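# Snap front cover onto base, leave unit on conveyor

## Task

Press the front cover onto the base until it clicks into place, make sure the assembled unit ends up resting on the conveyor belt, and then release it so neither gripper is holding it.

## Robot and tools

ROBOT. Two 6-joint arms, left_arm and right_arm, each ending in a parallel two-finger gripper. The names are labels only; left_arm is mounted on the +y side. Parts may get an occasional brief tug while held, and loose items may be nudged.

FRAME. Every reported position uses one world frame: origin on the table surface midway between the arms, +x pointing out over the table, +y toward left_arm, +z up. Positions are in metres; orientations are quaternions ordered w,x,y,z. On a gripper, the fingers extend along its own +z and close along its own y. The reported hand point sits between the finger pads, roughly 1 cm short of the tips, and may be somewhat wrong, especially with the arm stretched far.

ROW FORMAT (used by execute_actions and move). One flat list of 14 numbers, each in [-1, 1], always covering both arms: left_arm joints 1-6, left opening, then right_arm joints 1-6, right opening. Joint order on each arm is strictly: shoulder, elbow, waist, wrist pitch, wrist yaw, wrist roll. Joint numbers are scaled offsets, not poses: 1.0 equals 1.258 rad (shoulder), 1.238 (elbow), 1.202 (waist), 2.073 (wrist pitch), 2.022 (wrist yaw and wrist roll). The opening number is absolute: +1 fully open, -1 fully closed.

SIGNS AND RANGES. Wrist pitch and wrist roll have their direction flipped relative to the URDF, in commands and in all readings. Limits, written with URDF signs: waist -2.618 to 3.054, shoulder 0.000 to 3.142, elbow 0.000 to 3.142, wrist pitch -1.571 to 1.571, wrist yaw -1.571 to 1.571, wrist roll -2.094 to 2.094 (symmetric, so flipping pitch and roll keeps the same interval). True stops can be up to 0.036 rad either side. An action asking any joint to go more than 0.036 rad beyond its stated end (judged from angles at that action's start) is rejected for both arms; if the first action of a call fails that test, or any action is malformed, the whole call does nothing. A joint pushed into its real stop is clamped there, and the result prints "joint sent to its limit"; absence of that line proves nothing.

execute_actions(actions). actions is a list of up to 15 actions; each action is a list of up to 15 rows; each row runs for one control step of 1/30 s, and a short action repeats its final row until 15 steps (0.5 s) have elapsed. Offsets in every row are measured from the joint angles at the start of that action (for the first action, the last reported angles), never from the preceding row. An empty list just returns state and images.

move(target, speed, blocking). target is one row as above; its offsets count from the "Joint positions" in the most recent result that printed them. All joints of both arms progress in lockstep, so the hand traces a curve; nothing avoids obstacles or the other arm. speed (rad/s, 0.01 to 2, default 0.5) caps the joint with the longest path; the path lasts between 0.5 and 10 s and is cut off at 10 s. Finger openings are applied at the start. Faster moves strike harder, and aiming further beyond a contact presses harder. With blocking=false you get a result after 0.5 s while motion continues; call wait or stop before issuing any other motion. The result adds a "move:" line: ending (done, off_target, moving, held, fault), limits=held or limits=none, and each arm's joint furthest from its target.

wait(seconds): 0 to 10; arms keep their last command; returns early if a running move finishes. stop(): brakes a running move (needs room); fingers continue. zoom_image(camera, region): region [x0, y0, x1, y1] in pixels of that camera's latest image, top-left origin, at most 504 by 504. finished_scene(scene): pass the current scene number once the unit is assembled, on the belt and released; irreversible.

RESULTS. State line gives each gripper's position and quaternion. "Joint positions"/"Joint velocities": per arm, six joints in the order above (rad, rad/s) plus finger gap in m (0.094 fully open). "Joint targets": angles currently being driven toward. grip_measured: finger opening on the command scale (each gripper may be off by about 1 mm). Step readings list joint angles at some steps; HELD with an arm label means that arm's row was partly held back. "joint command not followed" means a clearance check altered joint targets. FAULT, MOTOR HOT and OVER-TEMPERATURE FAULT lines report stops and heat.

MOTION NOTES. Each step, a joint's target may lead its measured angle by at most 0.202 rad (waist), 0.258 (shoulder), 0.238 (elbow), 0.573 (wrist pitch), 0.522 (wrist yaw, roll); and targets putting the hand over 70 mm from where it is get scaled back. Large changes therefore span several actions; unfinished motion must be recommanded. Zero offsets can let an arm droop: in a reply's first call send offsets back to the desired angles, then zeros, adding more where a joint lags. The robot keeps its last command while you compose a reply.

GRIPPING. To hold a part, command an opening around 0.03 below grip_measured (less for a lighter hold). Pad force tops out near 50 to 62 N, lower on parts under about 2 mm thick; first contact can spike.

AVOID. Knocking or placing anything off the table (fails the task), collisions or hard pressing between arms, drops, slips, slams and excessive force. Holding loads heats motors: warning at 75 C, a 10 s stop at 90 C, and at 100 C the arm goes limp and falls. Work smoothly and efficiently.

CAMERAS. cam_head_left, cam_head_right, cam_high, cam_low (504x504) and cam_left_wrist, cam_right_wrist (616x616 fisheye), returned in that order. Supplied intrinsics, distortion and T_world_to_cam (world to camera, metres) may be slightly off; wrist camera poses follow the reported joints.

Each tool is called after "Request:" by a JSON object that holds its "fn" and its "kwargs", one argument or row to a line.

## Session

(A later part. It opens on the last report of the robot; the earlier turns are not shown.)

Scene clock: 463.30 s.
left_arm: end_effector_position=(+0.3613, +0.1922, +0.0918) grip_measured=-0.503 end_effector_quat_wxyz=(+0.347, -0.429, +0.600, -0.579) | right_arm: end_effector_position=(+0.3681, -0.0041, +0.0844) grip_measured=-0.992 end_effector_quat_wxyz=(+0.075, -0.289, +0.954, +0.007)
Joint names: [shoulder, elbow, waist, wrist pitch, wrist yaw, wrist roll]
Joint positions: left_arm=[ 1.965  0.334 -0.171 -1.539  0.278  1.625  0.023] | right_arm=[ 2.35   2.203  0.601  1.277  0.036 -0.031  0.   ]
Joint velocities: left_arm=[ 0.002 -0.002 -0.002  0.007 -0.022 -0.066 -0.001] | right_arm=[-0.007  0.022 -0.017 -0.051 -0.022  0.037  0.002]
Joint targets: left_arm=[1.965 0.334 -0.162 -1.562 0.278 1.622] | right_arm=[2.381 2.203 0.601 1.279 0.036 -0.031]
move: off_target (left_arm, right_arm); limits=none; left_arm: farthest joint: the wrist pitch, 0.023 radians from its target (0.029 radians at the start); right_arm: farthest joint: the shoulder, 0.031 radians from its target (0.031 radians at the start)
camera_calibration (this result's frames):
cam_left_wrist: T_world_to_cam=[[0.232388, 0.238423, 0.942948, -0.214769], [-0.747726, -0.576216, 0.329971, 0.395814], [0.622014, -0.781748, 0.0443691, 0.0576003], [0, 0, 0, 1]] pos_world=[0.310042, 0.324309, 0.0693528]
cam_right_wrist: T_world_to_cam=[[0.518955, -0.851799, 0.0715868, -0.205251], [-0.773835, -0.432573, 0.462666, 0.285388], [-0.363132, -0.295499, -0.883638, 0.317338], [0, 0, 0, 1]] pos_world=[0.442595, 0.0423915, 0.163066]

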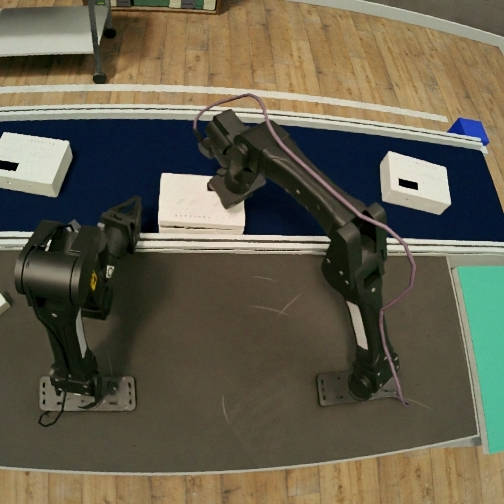

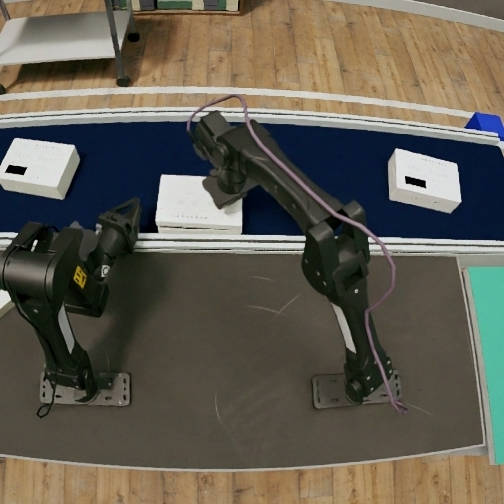

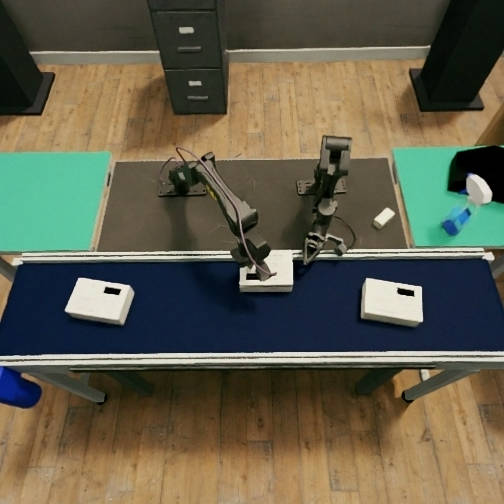

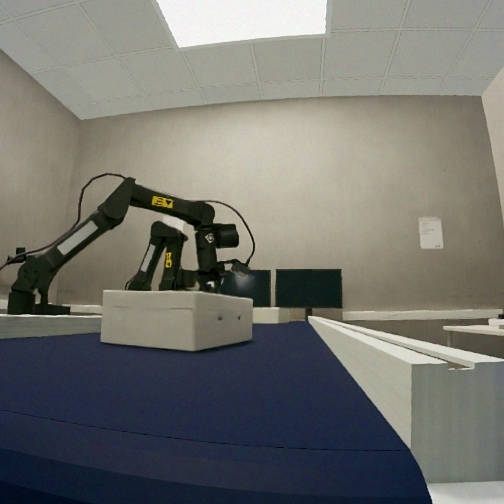

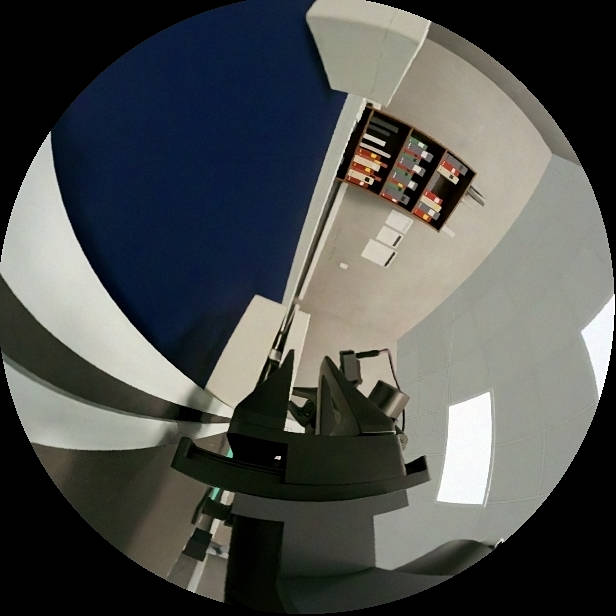

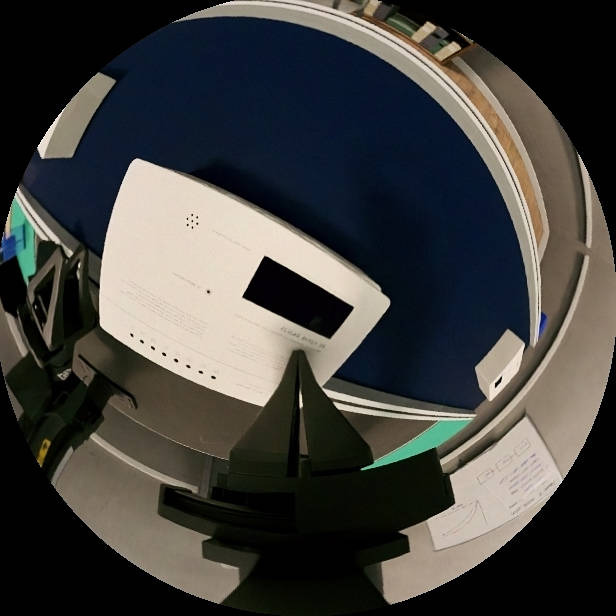

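Request:
{"fn": "move", "kwargs": {
  "target": [0,0,0,-0.011,0,0,-1,-0.12,0,-0.05,0,0,0,-1],
  "speed": 0.2
}}

Request:
{"fn": "move", "kwargs": {
  "target": [0,0,-0.06,-0.011,0,0,-1,0,0,-0.3,0,0,0,-1]
}}

Request:
{"fn": "zoom_image", "kwargs": {
  "camera": "cam_head_left",
  "region": [130,155,260,250]
}}

Request:
{"fn": "zoom_image", "kwargs": {
  "camera": "cam_high",
  "region": [220,230,320,305]
}}

Request:
{"fn": "zoom_image", "kwargs": {
  "camera": "cam_left_wrist",
  "region": [190,230,370,420]
}}

Scene clock: 471.63 s.
left_arm: end_effector_position=(+0.3613, +0.1922, +0.0919) grip_measured=-0.983 end_effector_quat_wxyz=(+0.347, -0.429, +0.600, -0.579) | right_arm: end_effector_position=(+0.3826, -0.0258, +0.1512) grip_measured=-0.992 end_effector_quat_wxyz=(+0.142, -0.260, +0.955, +0.025)
Joint names: [shoulder, elbow, waist, wrist pitch, wrist yaw, wrist roll]
Joint positions: left_arm=[ 1.965  0.334 -0.171 -1.54   0.278  1.628  0.001] | right_arm=[ 2.209  2.203  0.548  1.277  0.036 -0.031  0.   ]
Joint velocities: left_arm=[-0.002  0.007 -0.012  0.051 -0.037 -0.037  0.   ] | right_arm=[ 0.012 -0.002 -0.002  0.051  0.022  0.081  0.   ]
Joint targets: left_arm=[1.965 0.334 -0.171 -1.562 0.278 1.625] | right_arm=[2.199 2.203 0.541 1.277 0.036 -0.031]
move: off_target (left_arm); limits=none; left_arm: farthest joint: the wrist pitch, 0.022 radians from its target (0.022 radians at the start); right_arm: farthest joint: the shoulder, 0.010 radians from its target (0.151 radians at the start)
camera_calibration (this result's frames):
cam_left_wrist: T_world_to_cam=[[0.232975, 0.240824, 0.942192, -0.215461], [-0.747364, -0.575569, 0.331915, 0.395356], [0.62223, -0.781488, 0.0458899, 0.0573225], [0, 0, 0, 1]] pos_world=[0.310004, 0.32424, 0.0691508]
cam_right_wrist: T_world_to_cam=[[0.465213, -0.883131, 0.0604687, -0.214647], [-0.843143, -0.42127, 0.334127, 0.302547], [-0.269604, -0.206424, -0.940587, 0.350404], [0, 0, 0, 1]] pos_world=[0.449417, 0.0102238, 0.241476]

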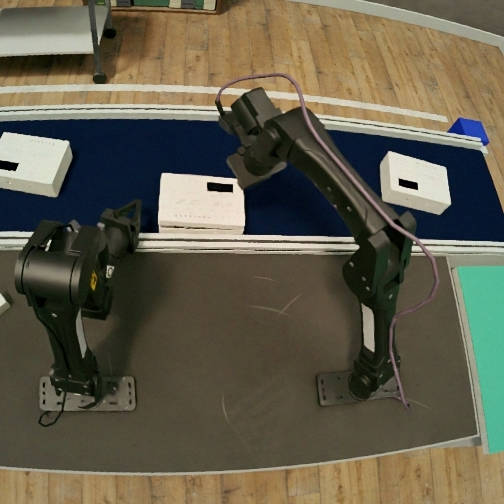

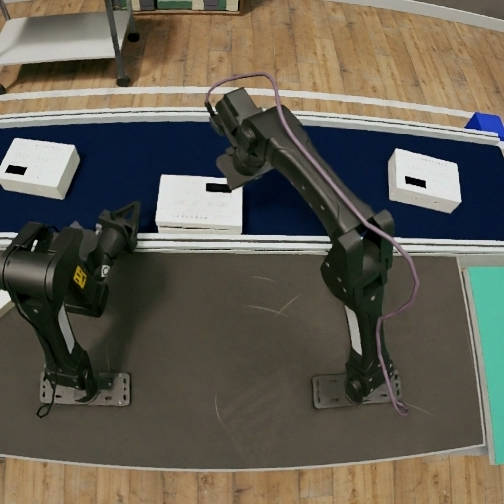

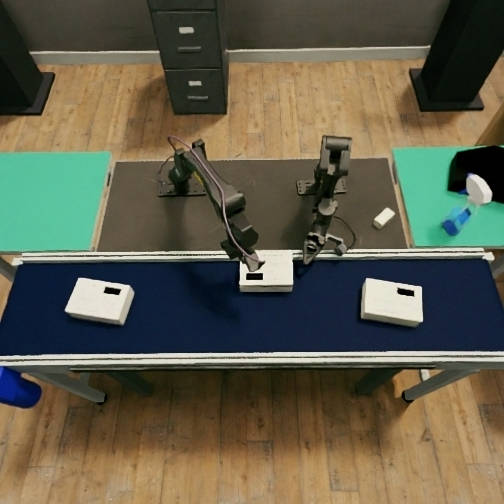

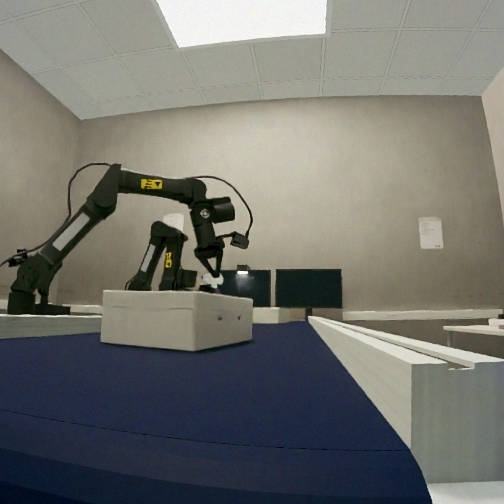

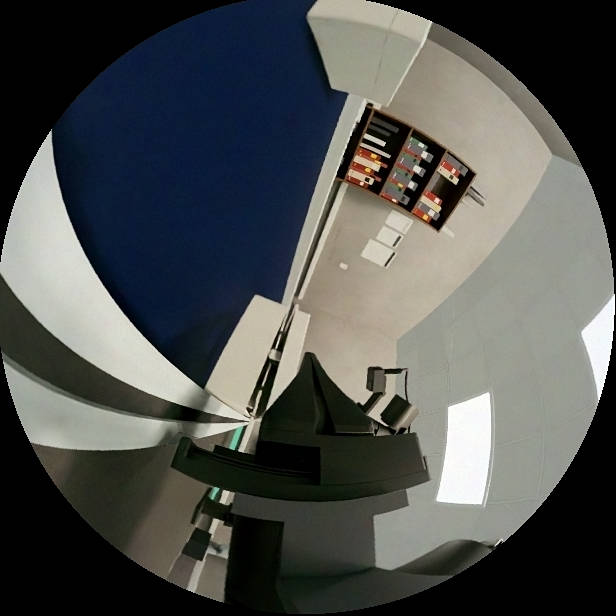

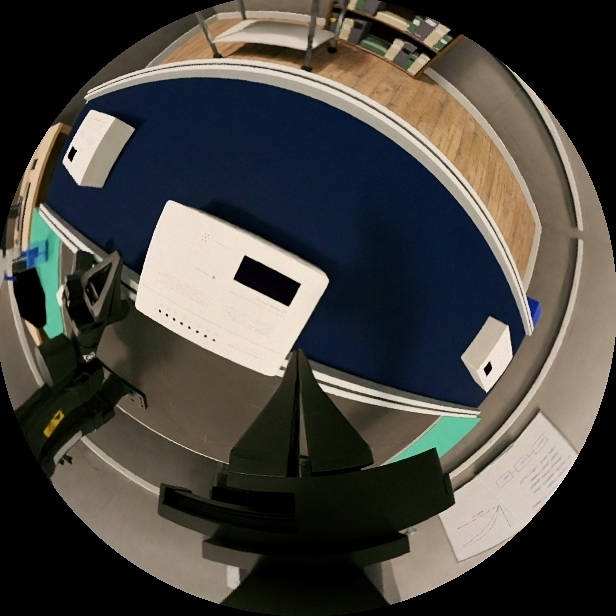

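Scene clock: 472.77 s.
left_arm: end_effector_position=(+0.3541, +0.1672, +0.0920) grip_measured=-0.983 end_effector_quat_wxyz=(+0.327, -0.411, +0.612, -0.591) | right_arm: end_effector_position=(+0.4483, -0.1932, +0.1512) grip_measured=-0.992 end_effector_quat_wxyz=(+0.145, -0.082, +0.986, -0.001)
Joint names: [shoulder, elbow, waist, wrist pitch, wrist yaw, wrist roll]
Joint positions: left_arm=[ 1.965  0.334 -0.234 -1.54   0.278  1.631  0.001] | right_arm=[ 2.209  2.203  0.181  1.277  0.035 -0.031  0.   ]
Joint velocities: left_arm=[-0.012  0.022 -0.012  0.007  0.007  0.007  0.   ] | right_arm=[-0.002  0.007  0.002 -0.037 -0.037  0.037 -0.   ]
Joint targets: left_arm=[1.965 0.334 -0.243 -1.563 0.278 1.628] | right_arm=[2.209 2.203 0.187 1.277 0.036 -0.031]
move: off_target (left_arm); limits=none; left_arm: farthest joint: the wrist pitch, 0.023 radians from its target (0.023 radians at the start); right_arm: farthest joint: the waist, 0.007 radians from its target (0.360 radians at the start)
camera_calibration (this result's frames):
cam_left_wrist: T_world_to_cam=[[0.24864, 0.228282, 0.94131, -0.211238], [-0.78181, -0.526405, 0.334171, 0.379376], [0.571796, -0.819015, 0.0475878, 0.0662595], [0, 0, 0, 1]] pos_world=[0.311235, 0.302195, 0.0689108]
cam_right_wrist: T_world_to_cam=[[0.117595, -0.991263, 0.0597411, -0.257936], [-0.938085, -0.0911453, 0.334199, 0.393774], [-0.325834, -0.0953424, -0.940607, 0.38024], [0, 0, 0, 1]] pos_world=[0.52362, -0.183539, 0.241467]

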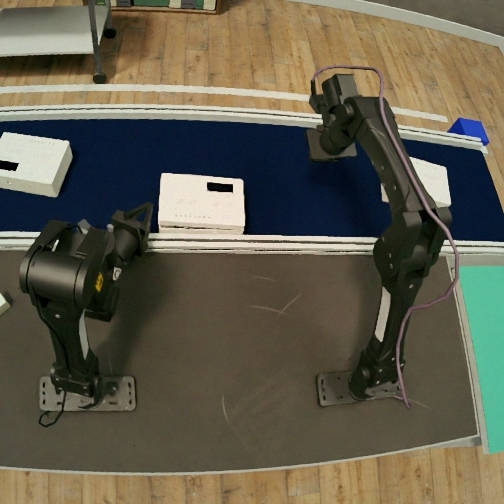

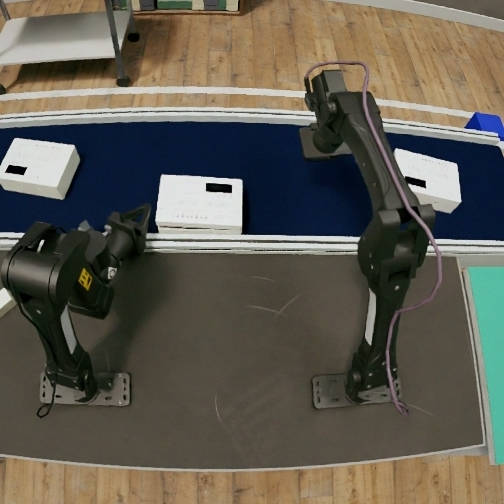

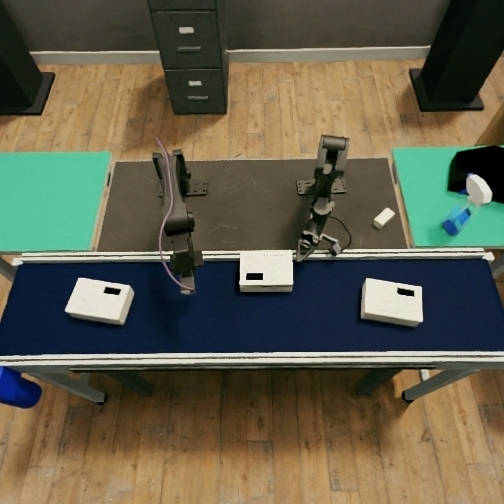

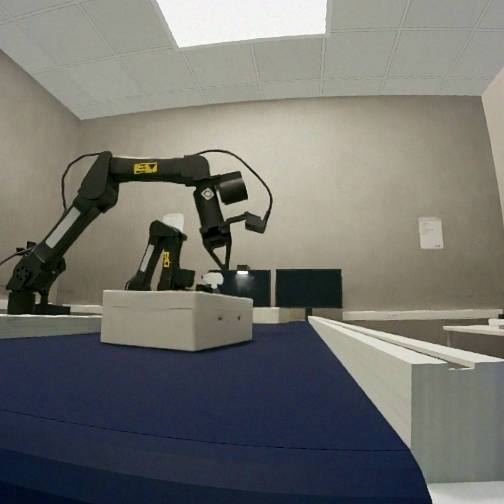

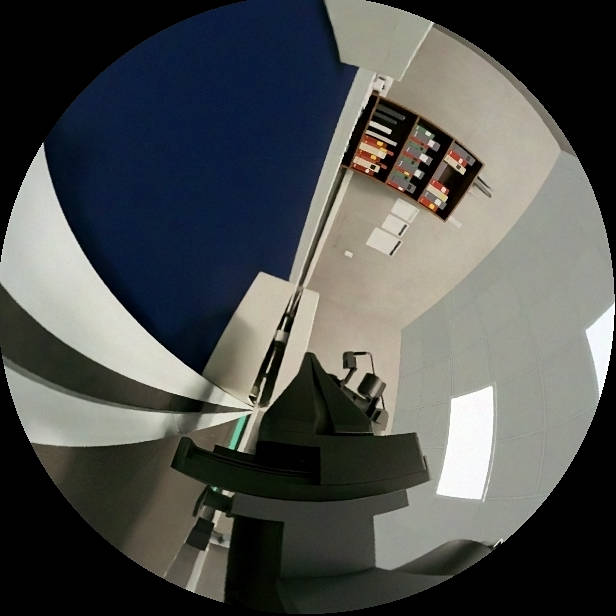

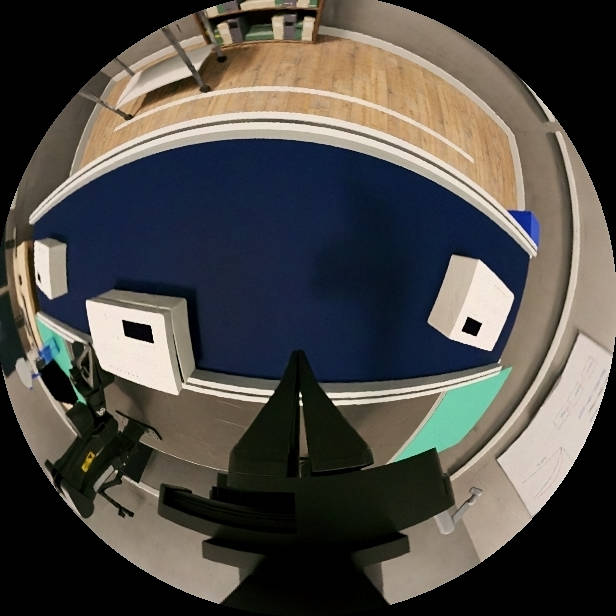

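Region (130, 155, 260, 250) of cam_head_left's 504x504 image, scaled by 3.877, with more detail than that image has; it fills the top 368 rows of this view, and the rest is white.

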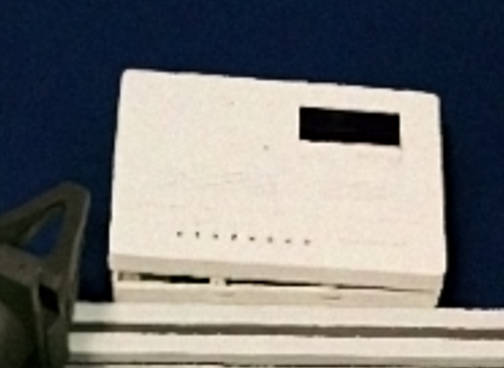

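Region (220, 230, 320, 305) of cam_high's 504x504 image, scaled by 5.040, with more detail than that image has; it fills the top 378 rows of this view, and the rest is white.

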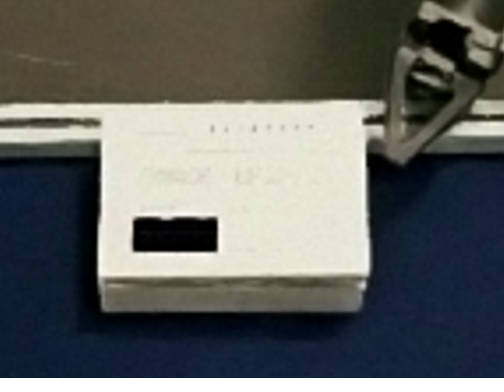

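Region (190, 230, 370, 420) of cam_left_wrist's 616x616 image, scaled by 2.653, with more detail than that image has; it fills the left 477 columns of this view, and the rest is white.

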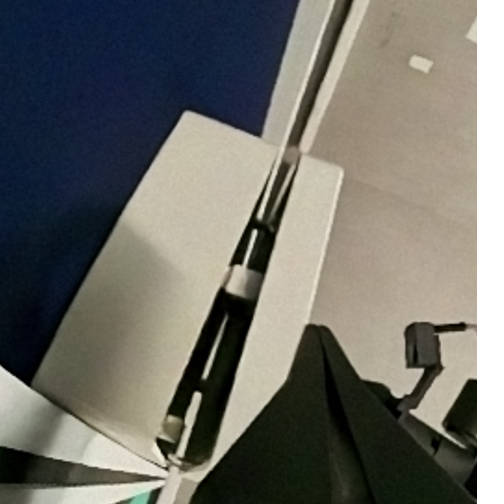

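Tab rests on the wall; nudge −y.

Request:
{"fn": "move", "kwargs": {
  "target": [0,0,-0.042,0.008,0,0,-1,0,0,0,0,0,0,-1],
  "speed": 0.03
}}

Request:
{"fn": "zoom_image", "kwargs": {
  "camera": "cam_head_left",
  "region": [130,155,260,250]
}}

Scene clock: 478.50 s.
left_arm: end_effector_position=(+0.3487, +0.1525, +0.0882) grip_measured=-0.983 end_effector_quat_wxyz=(+0.311, -0.404, +0.623, -0.593) | right_arm: end_effector_position=(+0.4483, -0.1932, +0.1512) grip_measured=-0.992 end_effector_quat_wxyz=(+0.145, -0.082, +0.986, -0.001)
Joint names: [shoulder, elbow, waist, wrist pitch, wrist yaw, wrist roll]
Joint positions: left_arm=[ 1.965  0.334 -0.273 -1.525  0.277  1.634  0.001] | right_arm=[ 2.209  2.203  0.181  1.277  0.035 -0.031  0.   ]
Joint velocities: left_arm=[-0.002 -0.012 -0.022 -0.007  0.007 -0.066 -0.001] | right_arm=[-0.022  0.007  0.017 -0.022 -0.051 -0.022 -0.   ]
Joint targets: left_arm=[1.965 0.334 -0.285 -1.524 0.278 1.631] | right_arm=[2.209 2.203 0.181 1.277 0.035 -0.031]
move: done; limits=none; left_arm: farthest joint: the waist, 0.012 radians from its target (0.050 radians at the start); right_arm: farthest joint: the waist, 0.000 radians from its target (0.000 radians at the start)
camera_calibration (this result's frames):
cam_left_wrist: T_world_to_cam=[[0.272693, 0.217836, 0.937116, -0.2094], [-0.795302, -0.497093, 0.346978, 0.367733], [0.541418, -0.839908, 0.0376913, 0.072132], [0, 0, 0, 1]] pos_world=[0.310507, 0.288997, 0.0659185]
cam_right_wrist: T_world_to_cam=[[0.117595, -0.991263, 0.0597411, -0.257936], [-0.938085, -0.0911453, 0.334199, 0.393774], [-0.325834, -0.0953424, -0.940607, 0.38024], [0, 0, 0, 1]] pos_world=[0.52362, -0.183539, 0.241467]

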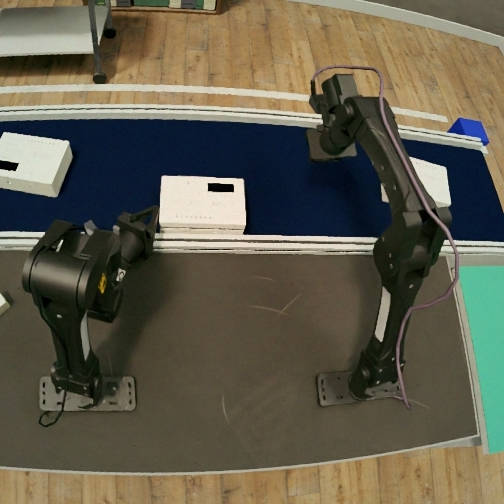

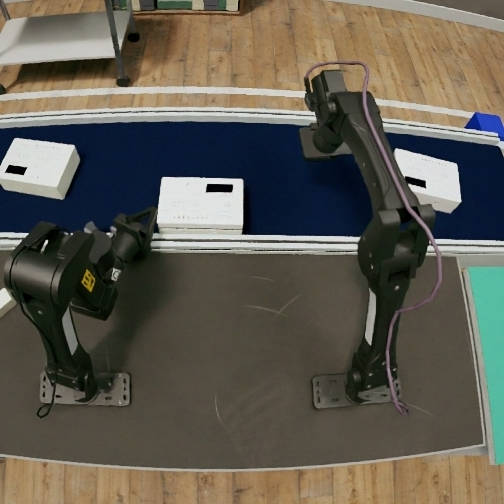

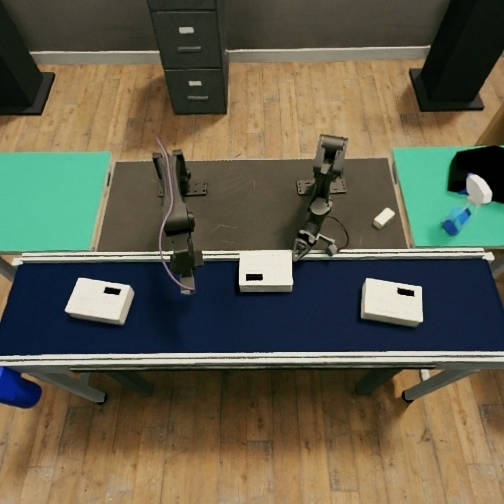

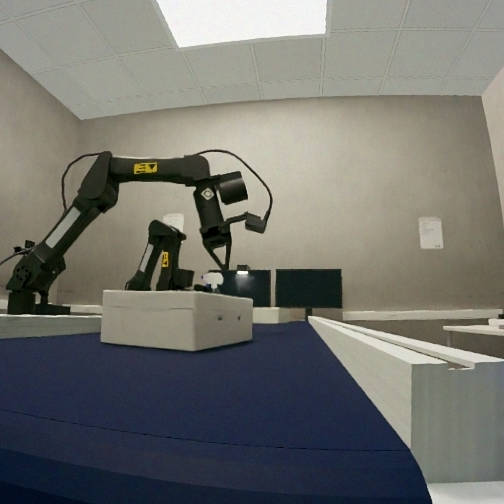

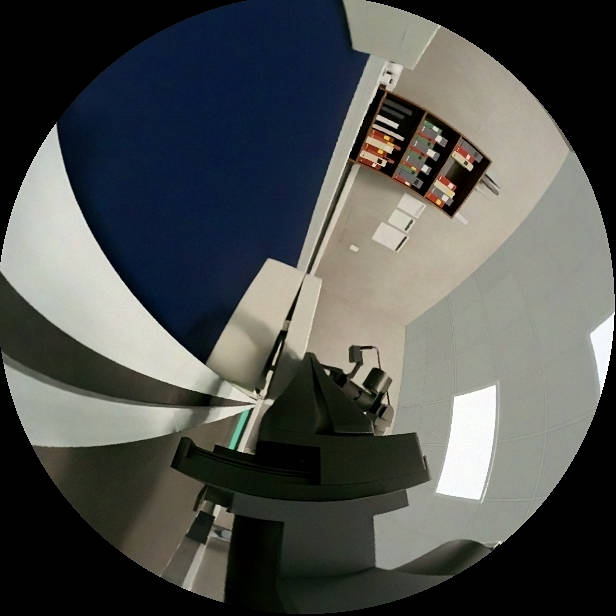

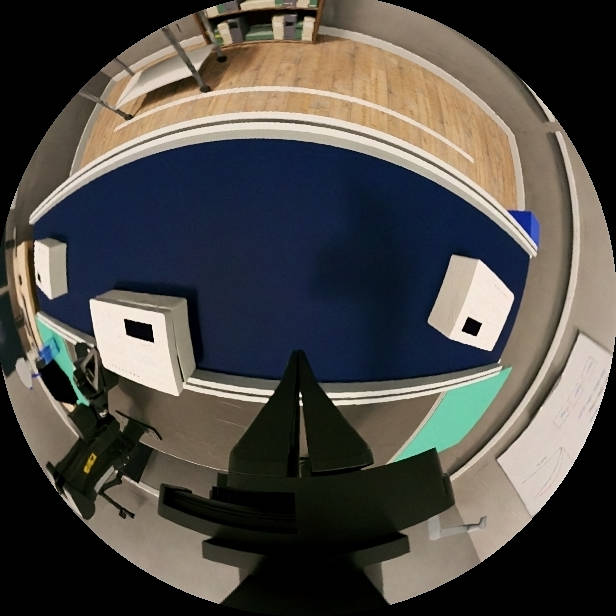

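Region (130, 155, 260, 250) of cam_head_left's 504x504 image, scaled by 3.877, with more detail than that image has; it fills the top 368 rows of this view, and the rest is white.

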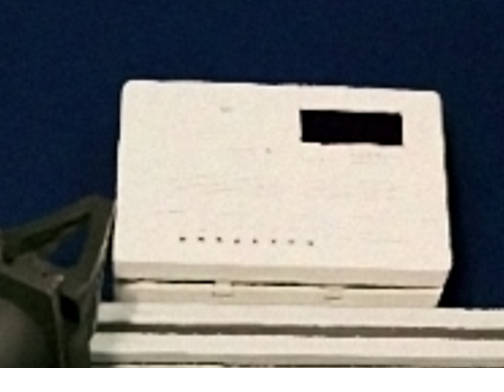

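Request:
{"fn": "move", "kwargs": {
  "target": [-0.2,0.6,0.15,0.6,-0.137,-0.4,-1,0,0,-0.2,0,0,0,-1],
  "speed": 0.8
}}

Request:
{"fn": "move", "kwargs": {
  "target": [0.37,0.88,-0.43,0.79,0,0,-1,0,0,0,0,0,0,-1],
  "speed": 0.8
}}

Scene clock: 486.80 s.
left_arm: end_effector_position=(+0.4832, +0.2602, +0.1765) grip_measured=-0.983 end_effector_quat_wxyz=(+0.498, -0.311, +0.771, -0.246) | right_arm: end_effector_position=(+0.4568, -0.3090, +0.1512) grip_measured=-0.992 end_effector_quat_wxyz=(+0.144, +0.035, +0.989, -0.018)
Joint names: [shoulder, elbow, waist, wrist pitch, wrist yaw, wrist roll]
Joint positions: left_arm=[ 1.733  1.053 -0.1   -0.286  0.014  0.837  0.001] | right_arm=[ 2.209  2.203 -0.055  1.277  0.035 -0.031  0.   ]
Joint velocities: left_arm=[ 0.007 -0.022 -0.012  0.007  0.007  0.037  0.   ] | right_arm=[-0.002 -0.002  0.007 -0.007 -0.037 -0.022 -0.   ]
Joint targets: left_arm=[1.714 1.076 -0.093 -0.281 -0.000 0.825] | right_arm=[2.209 2.203 -0.060 1.277 0.035 -0.031]
move: off_target (left_arm); limits=none; left_arm: farthest joint: the elbow, 0.024 radians from its target (0.743 radians at the start); right_arm: farthest joint: the waist, 0.004 radians from its target (0.240 radians at the start)
camera_calibration (this result's frames):
cam_left_wrist: T_world_to_cam=[[0.332784, -0.497947, 0.800814, -0.170945], [-0.656197, -0.732169, -0.182576, 0.585049], [0.677245, -0.464733, -0.570406, 0.0305148], [0, 0, 0, 1]] pos_world=[0.420129, 0.357414, 0.261117]
cam_right_wrist: T_world_to_cam=[[-0.117569, -0.991266, 0.0597411, -0.266346], [-0.933376, 0.130844, 0.334199, 0.457579], [-0.339097, -0.0164695, -0.940607, 0.402376], [0, 0, 0, 1]] pos_world=[0.532223, -0.317265, 0.241467]

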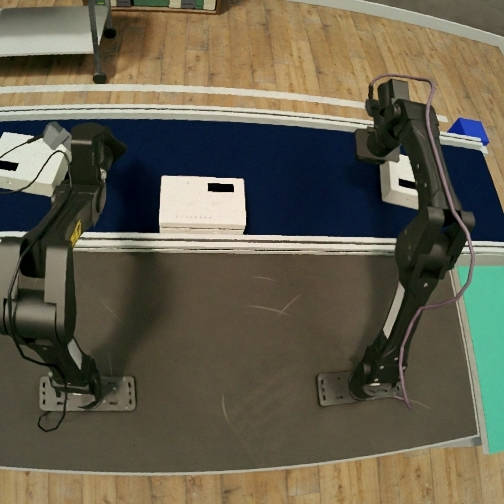

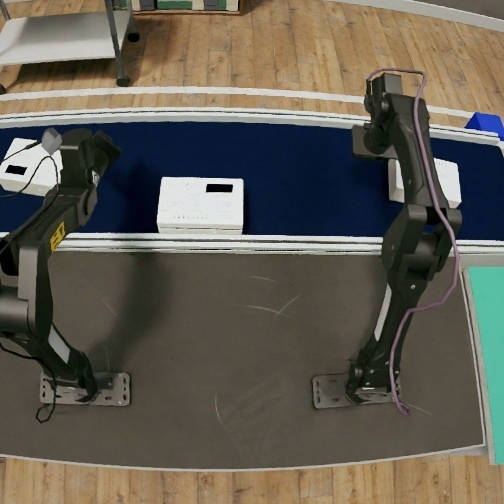

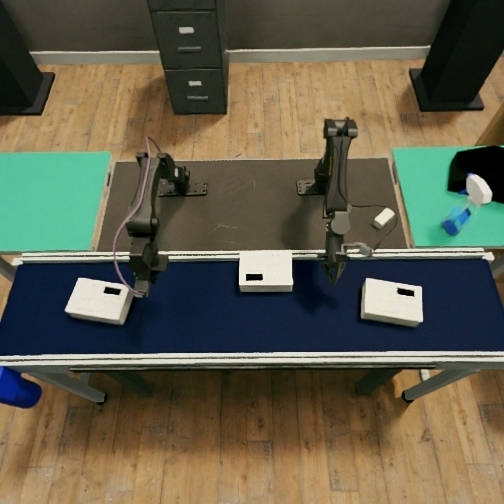

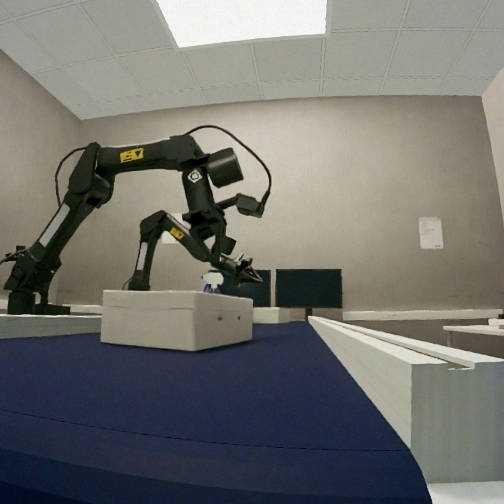

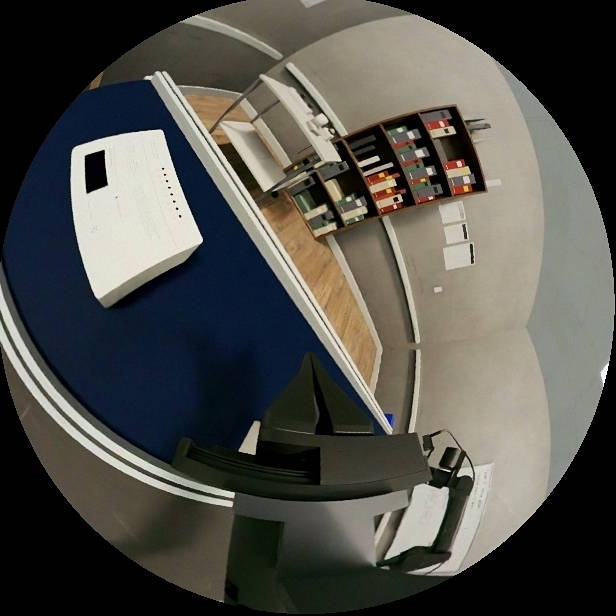

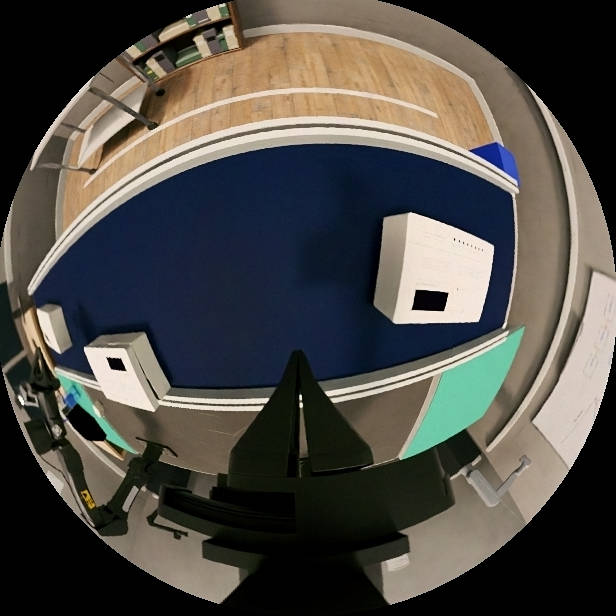

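Scene clock: 489.70 s.
left_arm: end_effector_position=(+0.3488, +0.0409, +0.1244) grip_measured=-0.983 end_effector_quat_wxyz=(+0.050, -0.130, +0.989, -0.052) | right_arm: end_effector_position=(+0.4568, -0.3090, +0.1512) grip_measured=-0.992 end_effector_quat_wxyz=(+0.144, +0.035, +0.989, -0.018)
Joint names: [shoulder, elbow, waist, wrist pitch, wrist yaw, wrist roll]
Joint positions: left_arm=[ 2.201  2.114 -0.616  1.34   0.015  0.839  0.001] | right_arm=[ 2.209  2.203 -0.055  1.277  0.035 -0.031  0.   ]
Joint velocities: left_arm=[-0.012 -0.002 -0.012  0.066 -0.037 -0.007 -0.   ] | right_arm=[-0.002  0.002 -0.012 -0.037  0.007 -0.007 -0.001]
Joint targets: left_arm=[2.199 2.143 -0.617 1.352 0.014 0.837] | right_arm=[2.209 2.203 -0.055 1.277 0.035 -0.031]
move: off_target (left_arm); limits=none; left_arm: farthest joint: the elbow, 0.028 radians from its target (1.089 radians at the start); right_arm: farthest joint: the waist, 0.000 radians from its target (0.000 radians at the start)
camera_calibration (this result's frames):
cam_left_wrist: T_world_to_cam=[[0.473977, -0.874955, 0.098997, -0.140331], [-0.812401, -0.391163, 0.43243, 0.290836], [-0.339633, -0.285387, -0.896216, 0.377761], [0, 0, 0, 1]] pos_world=[0.431089, 0.0987887, 0.226682]
cam_right_wrist: T_world_to_cam=[[-0.117569, -0.991266, 0.0597411, -0.266346], [-0.933376, 0.130844, 0.334199, 0.457579], [-0.339097, -0.0164695, -0.940607, 0.402376], [0, 0, 0, 1]] pos_world=[0.532223, -0.317265, 0.241467]

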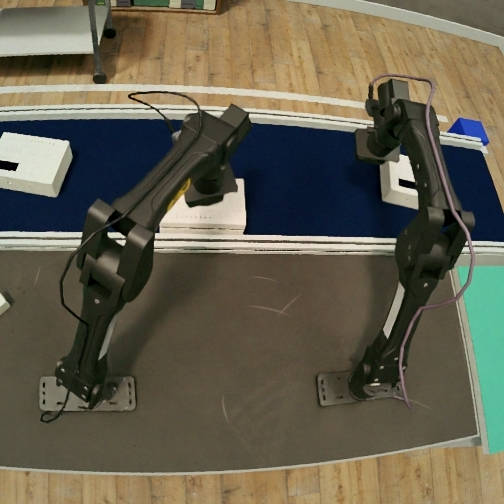

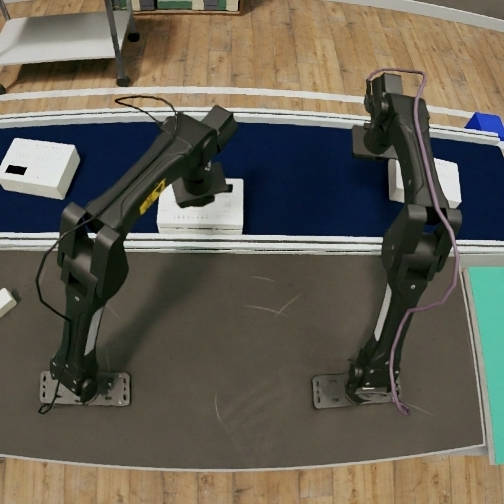

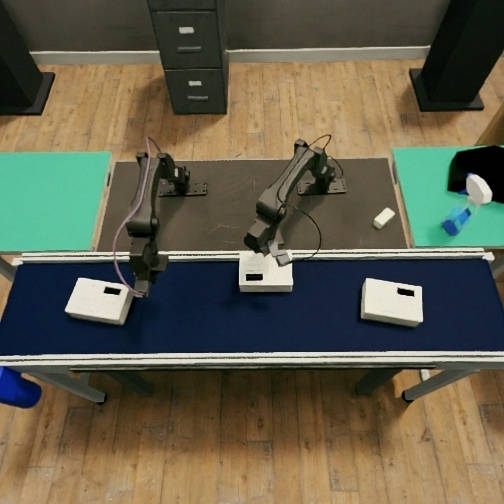

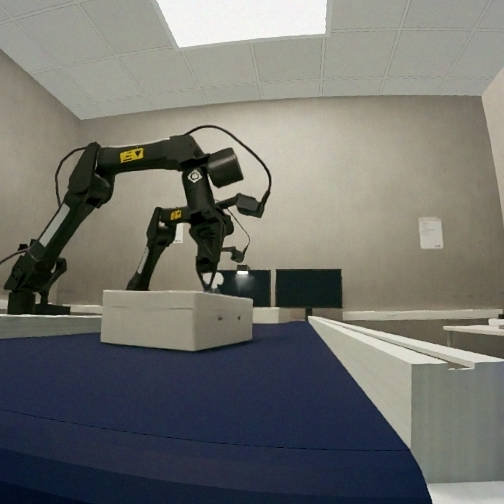

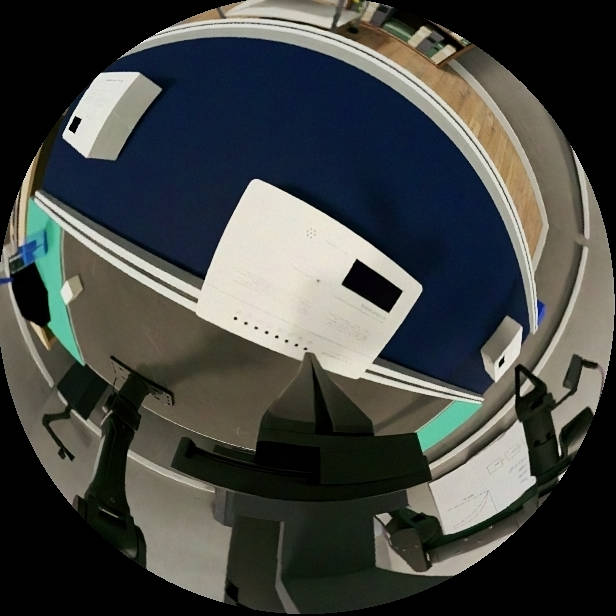

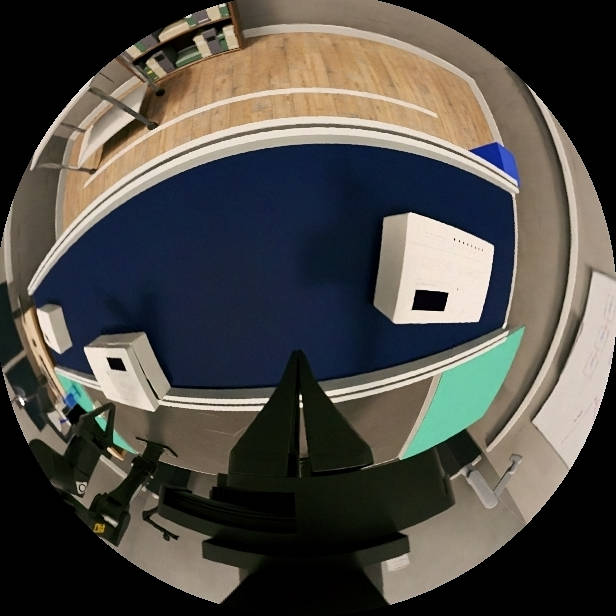

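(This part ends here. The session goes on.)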